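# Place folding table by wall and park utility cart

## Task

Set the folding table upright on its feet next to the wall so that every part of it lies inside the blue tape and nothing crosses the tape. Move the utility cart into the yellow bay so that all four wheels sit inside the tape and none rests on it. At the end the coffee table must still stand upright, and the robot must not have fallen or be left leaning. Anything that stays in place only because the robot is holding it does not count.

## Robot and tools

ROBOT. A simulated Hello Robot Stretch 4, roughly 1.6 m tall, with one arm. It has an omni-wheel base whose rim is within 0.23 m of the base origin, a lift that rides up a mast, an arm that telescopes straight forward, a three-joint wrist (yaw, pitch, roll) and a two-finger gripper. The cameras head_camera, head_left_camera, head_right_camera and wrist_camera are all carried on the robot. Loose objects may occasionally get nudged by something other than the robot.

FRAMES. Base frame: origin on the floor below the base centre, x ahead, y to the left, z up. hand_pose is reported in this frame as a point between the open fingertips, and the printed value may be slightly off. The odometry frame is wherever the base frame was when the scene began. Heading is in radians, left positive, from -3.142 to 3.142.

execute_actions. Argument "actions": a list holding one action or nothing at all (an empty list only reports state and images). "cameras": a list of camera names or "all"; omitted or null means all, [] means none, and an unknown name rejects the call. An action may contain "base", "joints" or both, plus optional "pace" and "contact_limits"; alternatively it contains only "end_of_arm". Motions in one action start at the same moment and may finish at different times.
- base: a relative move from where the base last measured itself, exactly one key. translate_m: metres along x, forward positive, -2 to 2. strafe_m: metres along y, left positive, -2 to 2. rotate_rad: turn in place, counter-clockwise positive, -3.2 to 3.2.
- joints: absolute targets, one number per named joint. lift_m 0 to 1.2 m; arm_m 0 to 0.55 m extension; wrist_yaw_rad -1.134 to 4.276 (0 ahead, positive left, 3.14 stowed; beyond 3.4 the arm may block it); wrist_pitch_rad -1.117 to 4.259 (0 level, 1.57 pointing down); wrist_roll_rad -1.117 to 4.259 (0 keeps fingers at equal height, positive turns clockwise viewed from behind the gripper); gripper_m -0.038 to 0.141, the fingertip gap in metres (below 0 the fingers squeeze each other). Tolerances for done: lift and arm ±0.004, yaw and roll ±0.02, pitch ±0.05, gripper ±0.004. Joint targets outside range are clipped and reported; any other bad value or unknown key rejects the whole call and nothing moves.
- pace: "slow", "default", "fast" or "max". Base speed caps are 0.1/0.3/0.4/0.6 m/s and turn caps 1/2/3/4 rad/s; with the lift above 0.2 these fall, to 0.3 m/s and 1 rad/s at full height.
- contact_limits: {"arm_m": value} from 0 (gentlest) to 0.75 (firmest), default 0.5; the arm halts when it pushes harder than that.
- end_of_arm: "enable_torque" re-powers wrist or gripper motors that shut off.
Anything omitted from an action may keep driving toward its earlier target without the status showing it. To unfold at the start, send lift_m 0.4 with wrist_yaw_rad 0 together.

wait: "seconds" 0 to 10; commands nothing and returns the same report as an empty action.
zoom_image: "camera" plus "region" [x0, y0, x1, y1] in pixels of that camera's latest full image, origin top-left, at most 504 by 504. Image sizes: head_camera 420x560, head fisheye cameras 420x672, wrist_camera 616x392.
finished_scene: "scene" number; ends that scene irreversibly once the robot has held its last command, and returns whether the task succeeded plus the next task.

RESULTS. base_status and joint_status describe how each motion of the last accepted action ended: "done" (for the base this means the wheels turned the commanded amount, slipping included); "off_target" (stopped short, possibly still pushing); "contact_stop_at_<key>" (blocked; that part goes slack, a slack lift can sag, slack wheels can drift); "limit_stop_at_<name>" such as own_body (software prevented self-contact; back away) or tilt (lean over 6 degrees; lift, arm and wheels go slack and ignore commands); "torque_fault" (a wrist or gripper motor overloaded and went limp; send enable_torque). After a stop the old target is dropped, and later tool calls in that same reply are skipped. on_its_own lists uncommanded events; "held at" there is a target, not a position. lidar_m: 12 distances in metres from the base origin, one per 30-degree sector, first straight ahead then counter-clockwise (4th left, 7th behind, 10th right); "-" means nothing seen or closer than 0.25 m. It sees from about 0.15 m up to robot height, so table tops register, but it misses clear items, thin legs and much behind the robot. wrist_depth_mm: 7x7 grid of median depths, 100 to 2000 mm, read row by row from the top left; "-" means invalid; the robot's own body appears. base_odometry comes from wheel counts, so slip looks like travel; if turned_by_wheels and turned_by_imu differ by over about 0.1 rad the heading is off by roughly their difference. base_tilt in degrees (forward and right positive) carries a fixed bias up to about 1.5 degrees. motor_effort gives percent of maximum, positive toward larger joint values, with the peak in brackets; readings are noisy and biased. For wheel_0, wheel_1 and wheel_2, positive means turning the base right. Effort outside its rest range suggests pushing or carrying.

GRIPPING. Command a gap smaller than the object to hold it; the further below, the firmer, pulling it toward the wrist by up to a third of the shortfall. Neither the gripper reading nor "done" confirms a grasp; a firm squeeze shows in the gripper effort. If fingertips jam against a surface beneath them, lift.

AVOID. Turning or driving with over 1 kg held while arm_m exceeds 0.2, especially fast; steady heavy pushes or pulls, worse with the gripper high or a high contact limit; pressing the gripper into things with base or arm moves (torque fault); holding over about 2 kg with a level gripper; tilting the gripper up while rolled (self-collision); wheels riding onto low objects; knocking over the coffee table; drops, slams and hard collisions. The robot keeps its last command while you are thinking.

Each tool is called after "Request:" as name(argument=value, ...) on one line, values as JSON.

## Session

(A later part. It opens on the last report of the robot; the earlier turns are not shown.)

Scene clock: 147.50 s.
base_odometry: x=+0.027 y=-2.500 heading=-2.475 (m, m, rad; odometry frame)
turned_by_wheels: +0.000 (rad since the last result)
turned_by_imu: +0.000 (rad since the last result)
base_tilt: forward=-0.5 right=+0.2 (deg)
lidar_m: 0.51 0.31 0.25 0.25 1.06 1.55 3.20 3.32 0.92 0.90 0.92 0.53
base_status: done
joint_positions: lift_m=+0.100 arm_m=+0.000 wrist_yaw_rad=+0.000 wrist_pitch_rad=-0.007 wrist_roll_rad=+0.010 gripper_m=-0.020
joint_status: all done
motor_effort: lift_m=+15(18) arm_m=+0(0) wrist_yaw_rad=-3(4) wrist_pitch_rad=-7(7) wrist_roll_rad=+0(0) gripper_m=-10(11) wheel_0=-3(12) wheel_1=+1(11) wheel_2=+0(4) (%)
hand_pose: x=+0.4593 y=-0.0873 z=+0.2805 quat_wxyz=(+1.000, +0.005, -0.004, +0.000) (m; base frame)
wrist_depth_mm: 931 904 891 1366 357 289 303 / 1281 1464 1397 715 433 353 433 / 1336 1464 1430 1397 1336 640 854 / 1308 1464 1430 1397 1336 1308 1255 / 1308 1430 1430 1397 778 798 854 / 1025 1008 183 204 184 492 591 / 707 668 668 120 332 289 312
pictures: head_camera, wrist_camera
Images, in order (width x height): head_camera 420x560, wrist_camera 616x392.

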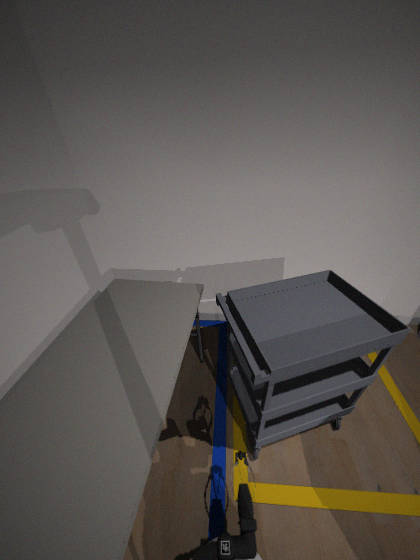

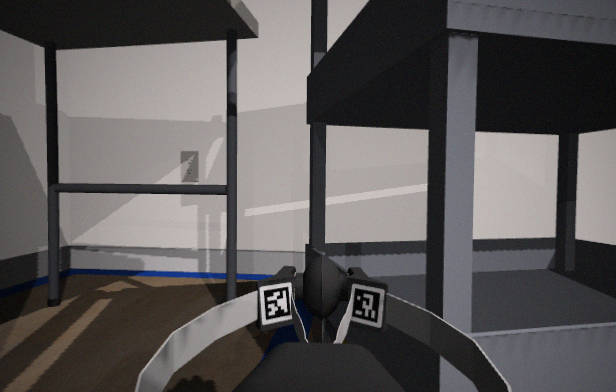

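Angle slightly left, extend, sweep right.

Request:
execute_actions(actions=[{"base":{"rotate_rad":0.12}}], cameras=[])

Request:
execute_actions(actions=[{"base":{"translate_m":0.15},"joints":{"arm_m":0.55}}], cameras=[])

Request:
execute_actions(actions=[{"base":{"strafe_m":-0.32},"pace":"slow"}], cameras=[])

Request:
execute_actions(actions=[{"base":{"translate_m":-0.3},"joints":{"arm_m":0}}], cameras=["head_camera","head_left_camera","wrist_camera"])

Scene clock: 152.73 s.
base_odometry: x=+0.027 y=-2.500 heading=-2.356 (m, m, rad; odometry frame)
turned_by_wheels: +0.119 (rad since the last result)
turned_by_imu: +0.120 (rad since the last result)
base_tilt: forward=-0.5 right=+0.1 (deg)
lidar_m: 0.51 0.29 0.25 0.25 1.12 1.80 3.17 3.32 0.92 0.90 0.76 0.51
base_status: done
joint_positions: lift_m=+0.100 arm_m=+0.000 wrist_yaw_rad=+0.000 wrist_pitch_rad=-0.007 wrist_roll_rad=+0.010 gripper_m=-0.020
joint_status: not commanded
motor_effort: lift_m=+15(15) arm_m=+0(0) wrist_yaw_rad=-2(2) wrist_pitch_rad=-8(6) wrist_roll_rad=+0(0) gripper_m=-9(10) wheel_0=-2(9) wheel_1=-4(9) wheel_2=-4(7) (%)
hand_pose: x=+0.4593 y=-0.0874 z=+0.2805 quat_wxyz=(+1.000, +0.005, -0.004, +0.000) (m; base frame)
wrist_depth_mm: 991 917 904 1336 1308 327 259 / 1182 1576 1464 1397 554 427 262 / 1182 1576 1537 1397 1308 1255 274 / 1182 1397 1499 1397 1308 1281 276 / 1205 1430 1464 1366 723 741 273 / 1008 1008 183 204 184 488 273 / 707 661 661 120 634 278 264
pictures: none
No camera images: the call's "cameras" was empty. Leave "cameras" out to get every camera's image.

Scene clock: 155.40 s.
base_odometry: x=-0.079 y=-2.606 heading=-2.355 (m, m, rad; odometry frame)
turned_by_wheels: +0.000 (rad since the last result)
turned_by_imu: +0.000 (rad since the last result)
base_tilt: forward=-0.4 right=+0.0 (deg)
lidar_m: 0.43 0.25 0.25 0.25 0.25 1.77 3.30 1.14 0.94 1.79 0.53 0.36
base_status: done
joint_positions: lift_m=+0.100 arm_m=+0.549 wrist_yaw_rad=+0.000 wrist_pitch_rad=-0.007 wrist_roll_rad=+0.010 gripper_m=-0.020
joint_status: all done
motor_effort: lift_m=+15(15) arm_m=+7(8) wrist_yaw_rad=-2(1) wrist_pitch_rad=-7(8) wrist_roll_rad=-1(1) gripper_m=-11(11) wheel_0=+3(11) wheel_1=+4(12) wheel_2=-3(14) (%)
hand_pose: x=+1.0081 y=-0.0874 z=+0.2805 quat_wxyz=(+1.000, +0.005, -0.004, +0.000) (m; base frame)
wrist_depth_mm: 809 768 715 683 640 621 591 / 820 768 723 691 647 621 591 / 820 768 715 683 654 615 591 / 255 228 715 699 661 615 597 / 831 788 732 691 661 621 603 / 820 778 183 203 184 634 597 / 699 661 654 120 640 603 591
pictures: none
No camera images: the call's "cameras" was empty. Leave "cameras" out to get every camera's image.

Scene clock: 159.73 s.
base_odometry: x=-0.305 y=-2.380 heading=-2.355 (m, m, rad; odometry frame)
turned_by_wheels: +0.001 (rad since the last result)
turned_by_imu: +0.001 (rad since the last result)
base_tilt: forward=-0.5 right=+0.2 (deg)
lidar_m: 0.38 0.61 0.50 0.50 1.43 2.34 3.38 0.76 0.65 1.63 0.55 0.39
base_status: done
joint_positions: lift_m=+0.100 arm_m=+0.549 wrist_yaw_rad=+0.003 wrist_pitch_rad=-0.007 wrist_roll_rad=+0.010 gripper_m=-0.020
joint_status: not commanded
motor_effort: lift_m=+15(15) arm_m=+5(7) wrist_yaw_rad=-12(23) wrist_pitch_rad=-6(7) wrist_roll_rad=+1(10) gripper_m=-10(11) wheel_0=+7(17) wheel_1=-4(7) wheel_2=+6(7) (%)
hand_pose: x=+1.0088 y=-0.0864 z=+0.2805 quat_wxyz=(+1.000, +0.005, -0.004, +0.002) (m; base frame)
wrist_depth_mm: 750 707 661 627 591 559 - / 750 699 668 634 591 569 - / 750 707 668 627 591 559 - / 759 707 661 627 591 569 - / 768 715 676 621 597 564 - / 768 707 183 203 184 569 - / 699 661 654 120 591 549 -
pictures: none
No camera images: the call's "cameras" was empty. Leave "cameras" out to get every camera's image.

Scene clock: 162.40 s.
base_odometry: x=-0.094 y=-2.168 heading=-2.355 (m, m, rad; odometry frame)
turned_by_wheels: +0.000 (rad since the last result)
turned_by_imu: -0.001 (rad since the last result)
base_tilt: forward=-0.5 right=+0.1 (deg)
lidar_m: 0.63 0.67 0.57 1.32 1.52 2.39 3.09 0.71 0.56 0.56 0.96 0.66
base_status: done
joint_positions: lift_m=+0.100 arm_m=+0.001 wrist_yaw_rad=+0.000 wrist_pitch_rad=-0.007 wrist_roll_rad=+0.010 gripper_m=-0.020
joint_status: all done
motor_effort: lift_m=+16(16) arm_m=-7(11) wrist_yaw_rad=-1(37) wrist_pitch_rad=-8(9) wrist_roll_rad=+0(0) gripper_m=-11(12) wheel_0=-4(8) wheel_1=-4(9) wheel_2=+3(25) (%)
hand_pose: x=+0.4605 y=-0.0875 z=+0.2804 quat_wxyz=(+1.000, +0.005, -0.004, +0.000) (m; base frame)
wrist_depth_mm: 917 960 1537 1464 466 418 421 / 1499 1576 1576 1537 484 430 433 / 1576 1708 1576 1499 778 1308 878 / 1576 1661 1576 1499 1366 1336 1281 / 1464 1618 1537 1499 788 904 891 / 1008 1008 183 204 184 427 433 / 707 654 668 120 462 430 433
pictures: head_camera, head_left_camera, wrist_camera
Images, in order (width x height): head_camera 420x560, head_left_camera 420x672, wrist_camera 616x392.

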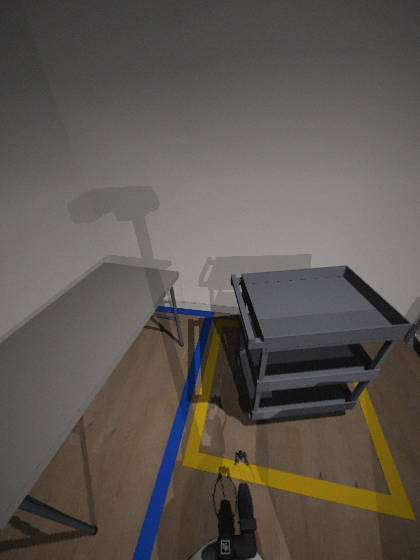

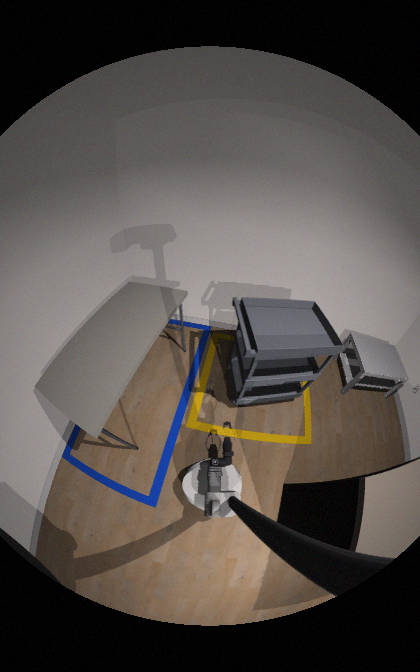

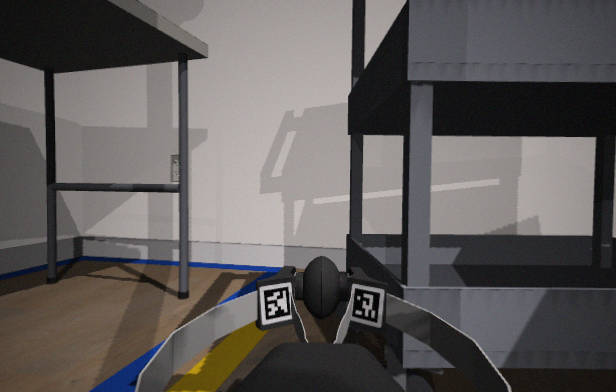

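Request:
zoom_image(camera="head_camera", region=[220,340,420,480])

Request:
execute_actions(actions=[{"base":{"rotate_rad":1.1},"joints":{"wrist_pitch_rad":0.3}}], cameras=["head_camera","wrist_camera"])

Region (220, 340, 420, 480) of head_camera's 420x560 image, scaled by 2.520, with more detail than that image has; it fills the top 353 rows of this view, and the rest is white.

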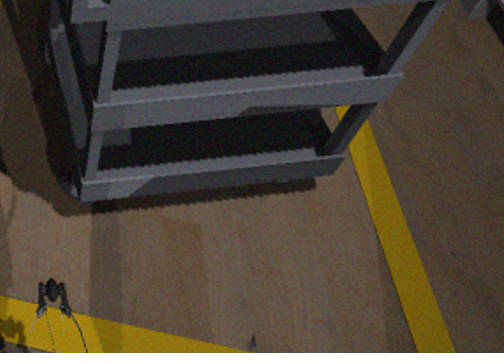

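Scene clock: 167.37 s.
base_odometry: x=-0.094 y=-2.168 heading=-1.256 (m, m, rad; odometry frame)
turned_by_wheels: +1.099 (rad since the last result)
turned_by_imu: +1.117 (rad since the last result)
base_tilt: forward=-0.2 right=-0.1 (deg)
lidar_m: 0.59 1.32 1.53 2.62 3.06 0.69 0.55 0.55 0.91 0.65 0.64 0.67
base_status: done
joint_positions: lift_m=+0.100 arm_m=+0.001 wrist_yaw_rad=+0.000 wrist_pitch_rad=+0.302 wrist_roll_rad=+0.010 gripper_m=-0.020
joint_status: all done
motor_effort: lift_m=+16(16) arm_m=-6(6) wrist_yaw_rad=-1(1) wrist_pitch_rad=-5(5) wrist_roll_rad=+1(2) gripper_m=-10(9) wheel_0=-3(7) wheel_1=-4(11) wheel_2=-6(9) (%)
hand_pose: x=+0.4475 y=-0.0874 z=+0.1925 quat_wxyz=(+0.989, +0.005, +0.150, -0.001) (m; base frame)
wrist_depth_mm: 960 976 1025 1098 1118 1229 1281 / 991 1025 1078 1118 1205 1281 1366 / 1025 1078 1138 1182 1255 1308 1366 / 960 960 878 931 946 931 946 / 668 676 627 661 668 668 668 / 521 512 183 204 184 517 517 / 421 407 404 120 418 389 421
pictures: head_camera, wrist_camera
Images, in order (width x height): head_camera 420x560, wrist_camera 616x392.

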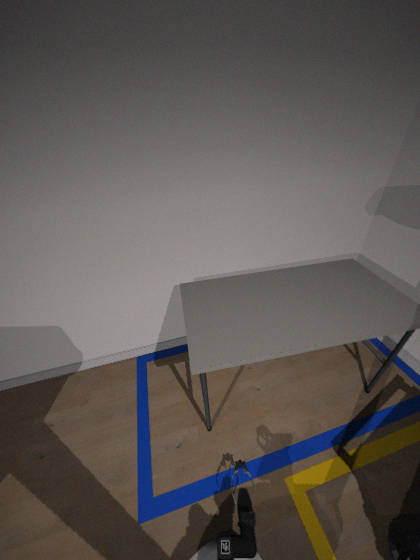

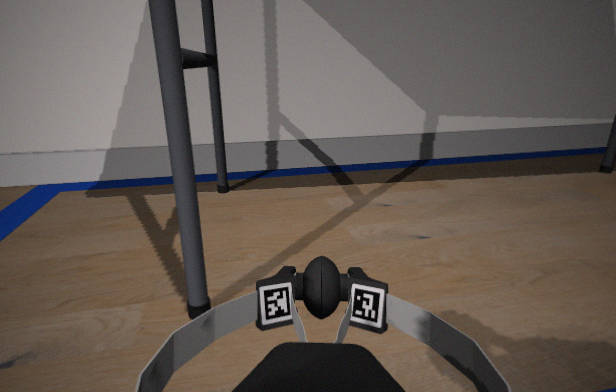

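Request:
execute_actions(actions=[{"joints":{"lift_m":0.3,"wrist_pitch_rad":0,"arm_m":0.55}}], cameras=[])

Request:
execute_actions(actions=[{"joints":{"wrist_yaw_rad":1.57}}], cameras=[])

Request:
execute_actions(actions=[{"base":{"translate_m":-0.2},"pace":"slow"}], cameras=["head_camera"])

Scene clock: 173.33 s.
base_odometry: x=-0.094 y=-2.168 heading=-1.256 (m, m, rad; odometry frame)
turned_by_wheels: +0.000 (rad since the last result)
turned_by_imu: -0.002 (rad since the last result)
base_tilt: forward=-0.5 right=+0.2 (deg)
lidar_m: 0.58 1.33 1.52 2.65 3.06 0.68 0.56 0.56 0.94 0.65 0.64 0.65
base_status: not commanded
joint_positions: lift_m=+0.300 arm_m=+0.549 wrist_yaw_rad=+0.000 wrist_pitch_rad=+0.002 wrist_roll_rad=+0.010 gripper_m=-0.020
joint_status: all done
motor_effort: lift_m=+20(22) arm_m=+7(8) wrist_yaw_rad=-3(1) wrist_pitch_rad=-6(12) wrist_roll_rad=+1(0) gripper_m=-9(9) wheel_0=-3(3) wheel_1=-4(4) wheel_2=-6(5) (%)
hand_pose: x=+1.0081 y=-0.0874 z=+0.4774 quat_wxyz=(+1.000, +0.005, +0.001, +0.000) (m; base frame)
wrist_depth_mm: 544 433 427 427 424 424 427 / 544 585 615 647 683 732 788 / 549 580 615 647 683 732 788 / 554 585 615 654 691 741 788 / 554 585 627 661 699 741 798 / 559 591 183 203 184 750 798 / 559 591 621 120 715 741 809
pictures: none
No camera images: the call's "cameras" was empty. Leave "cameras" out to get every camera's image.

Scene clock: 174.80 s.
base_odometry: x=-0.094 y=-2.168 heading=-1.256 (m, m, rad; odometry frame)
turned_by_wheels: +0.000 (rad since the last result)
turned_by_imu: +0.000 (rad since the last result)
base_tilt: forward=-0.4 right=+0.1 (deg)
lidar_m: 0.60 1.31 1.53 2.65 3.06 0.67 0.55 0.54 0.96 0.67 0.64 0.68
base_status: not commanded
joint_positions: lift_m=+0.300 arm_m=+0.549 wrist_yaw_rad=+1.569 wrist_pitch_rad=+0.002 wrist_roll_rad=+0.010 gripper_m=-0.020
joint_status: all done
motor_effort: lift_m=+20(20) arm_m=+6(7) wrist_yaw_rad=-1(7) wrist_pitch_rad=-6(5) wrist_roll_rad=+0(1) gripper_m=-11(11) wheel_0=-3(3) wheel_1=-4(4) wheel_2=-5(5) (%)
hand_pose: x=+0.8075 y=+0.2884 z=+0.4774 quat_wxyz=(+0.708, +0.003, +0.004, +0.707) (m; base frame)
wrist_depth_mm: - - - - 1229 820 634 / - - - - 1255 820 627 / - - - - 1229 831 634 / - - - - 1229 831 640 / - - - - 1229 820 640 / 1576 1576 183 203 184 831 627 / 1118 1060 1042 120 1060 732 627
pictures: none
No camera images: the call's "cameras" was empty. Leave "cameras" out to get every camera's image.

Scene clock: 178.10 s.
base_odometry: x=-0.155 y=-1.978 heading=-1.257 (m, m, rad; odometry frame)
turned_by_wheels: -0.001 (rad since the last result)
turned_by_imu: -0.002 (rad since the last result)
base_tilt: forward=-0.4 right=-0.1 (deg)
lidar_m: 0.68 1.53 1.76 2.99 3.02 0.43 0.39 0.36 1.50 0.77 0.72 0.79
base_status: done
joint_positions: lift_m=+0.300 arm_m=+0.549 wrist_yaw_rad=+1.567 wrist_pitch_rad=+0.003 wrist_roll_rad=+0.010 gripper_m=-0.020
joint_status: not commanded
motor_effort: lift_m=+20(20) arm_m=+3(6) wrist_yaw_rad=+8(9) wrist_pitch_rad=-7(7) wrist_roll_rad=+0(0) gripper_m=-10(9) wheel_0=-8(12) wheel_1=-9(8) wheel_2=+6(13) (%)
hand_pose: x=+0.8089 y=+0.2881 z=+0.4773 quat_wxyz=(+0.709, +0.003, +0.005, +0.706) (m; base frame)
wrist_depth_mm: - - - - 1661 1098 831 / - - - - 1618 1078 831 / - - - - 1618 1118 831 / - - - - 1618 1098 831 / - - - - 1618 1078 831 / 1576 1618 183 204 183 1098 831 / 1118 1042 1042 120 1118 946 842
pictures: head_camera
Images, in order (width x height): head_camera 420x560.

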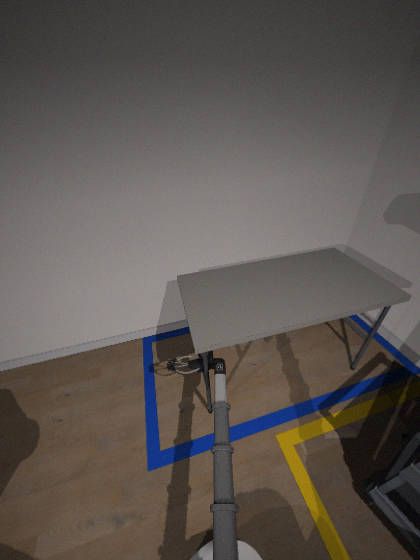

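Request:
execute_actions(actions=[{"base":{"translate_m":0.05}}], cameras=[])

Request:
finished_scene(scene=2)

Scene clock: 181.57 s.
base_odometry: x=-0.140 y=-2.025 heading=-1.257 (m, m, rad; odometry frame)
turned_by_wheels: +0.000 (rad since the last result)
turned_by_imu: -0.001 (rad since the last result)
base_tilt: forward=-0.4 right=+0.0 (deg)
lidar_m: 0.65 1.47 1.73 2.92 3.02 0.49 0.43 0.41 1.53 0.73 0.69 0.74
base_status: done
joint_positions: lift_m=+0.300 arm_m=+0.549 wrist_yaw_rad=+1.570 wrist_pitch_rad=+0.003 wrist_roll_rad=+0.010 gripper_m=-0.020
joint_status: not commanded
motor_effort: lift_m=+20(20) arm_m=+3(3) wrist_yaw_rad=+0(7) wrist_pitch_rad=-7(7) wrist_roll_rad=+0(1) gripper_m=-11(11) wheel_0=+4(8) wheel_1=+3(7) wheel_2=-2(13) (%)
hand_pose: x=+0.8081 y=+0.2884 z=+0.4773 quat_wxyz=(+0.708, +0.003, +0.005, +0.707) (m; base frame)
wrist_depth_mm: - - - - 1537 1042 788 / - - - - 1537 1008 778 / - - - - 1537 1042 788 / - - - - 1537 1025 788 / - - - - 1537 1042 788 / 1618 1618 183 204 184 1042 778 / 1118 1042 1042 120 1118 917 788
pictures: none
No camera images: the call's "cameras" was empty. Leave "cameras" out to get every camera's image.

The scene is finished: the task was done.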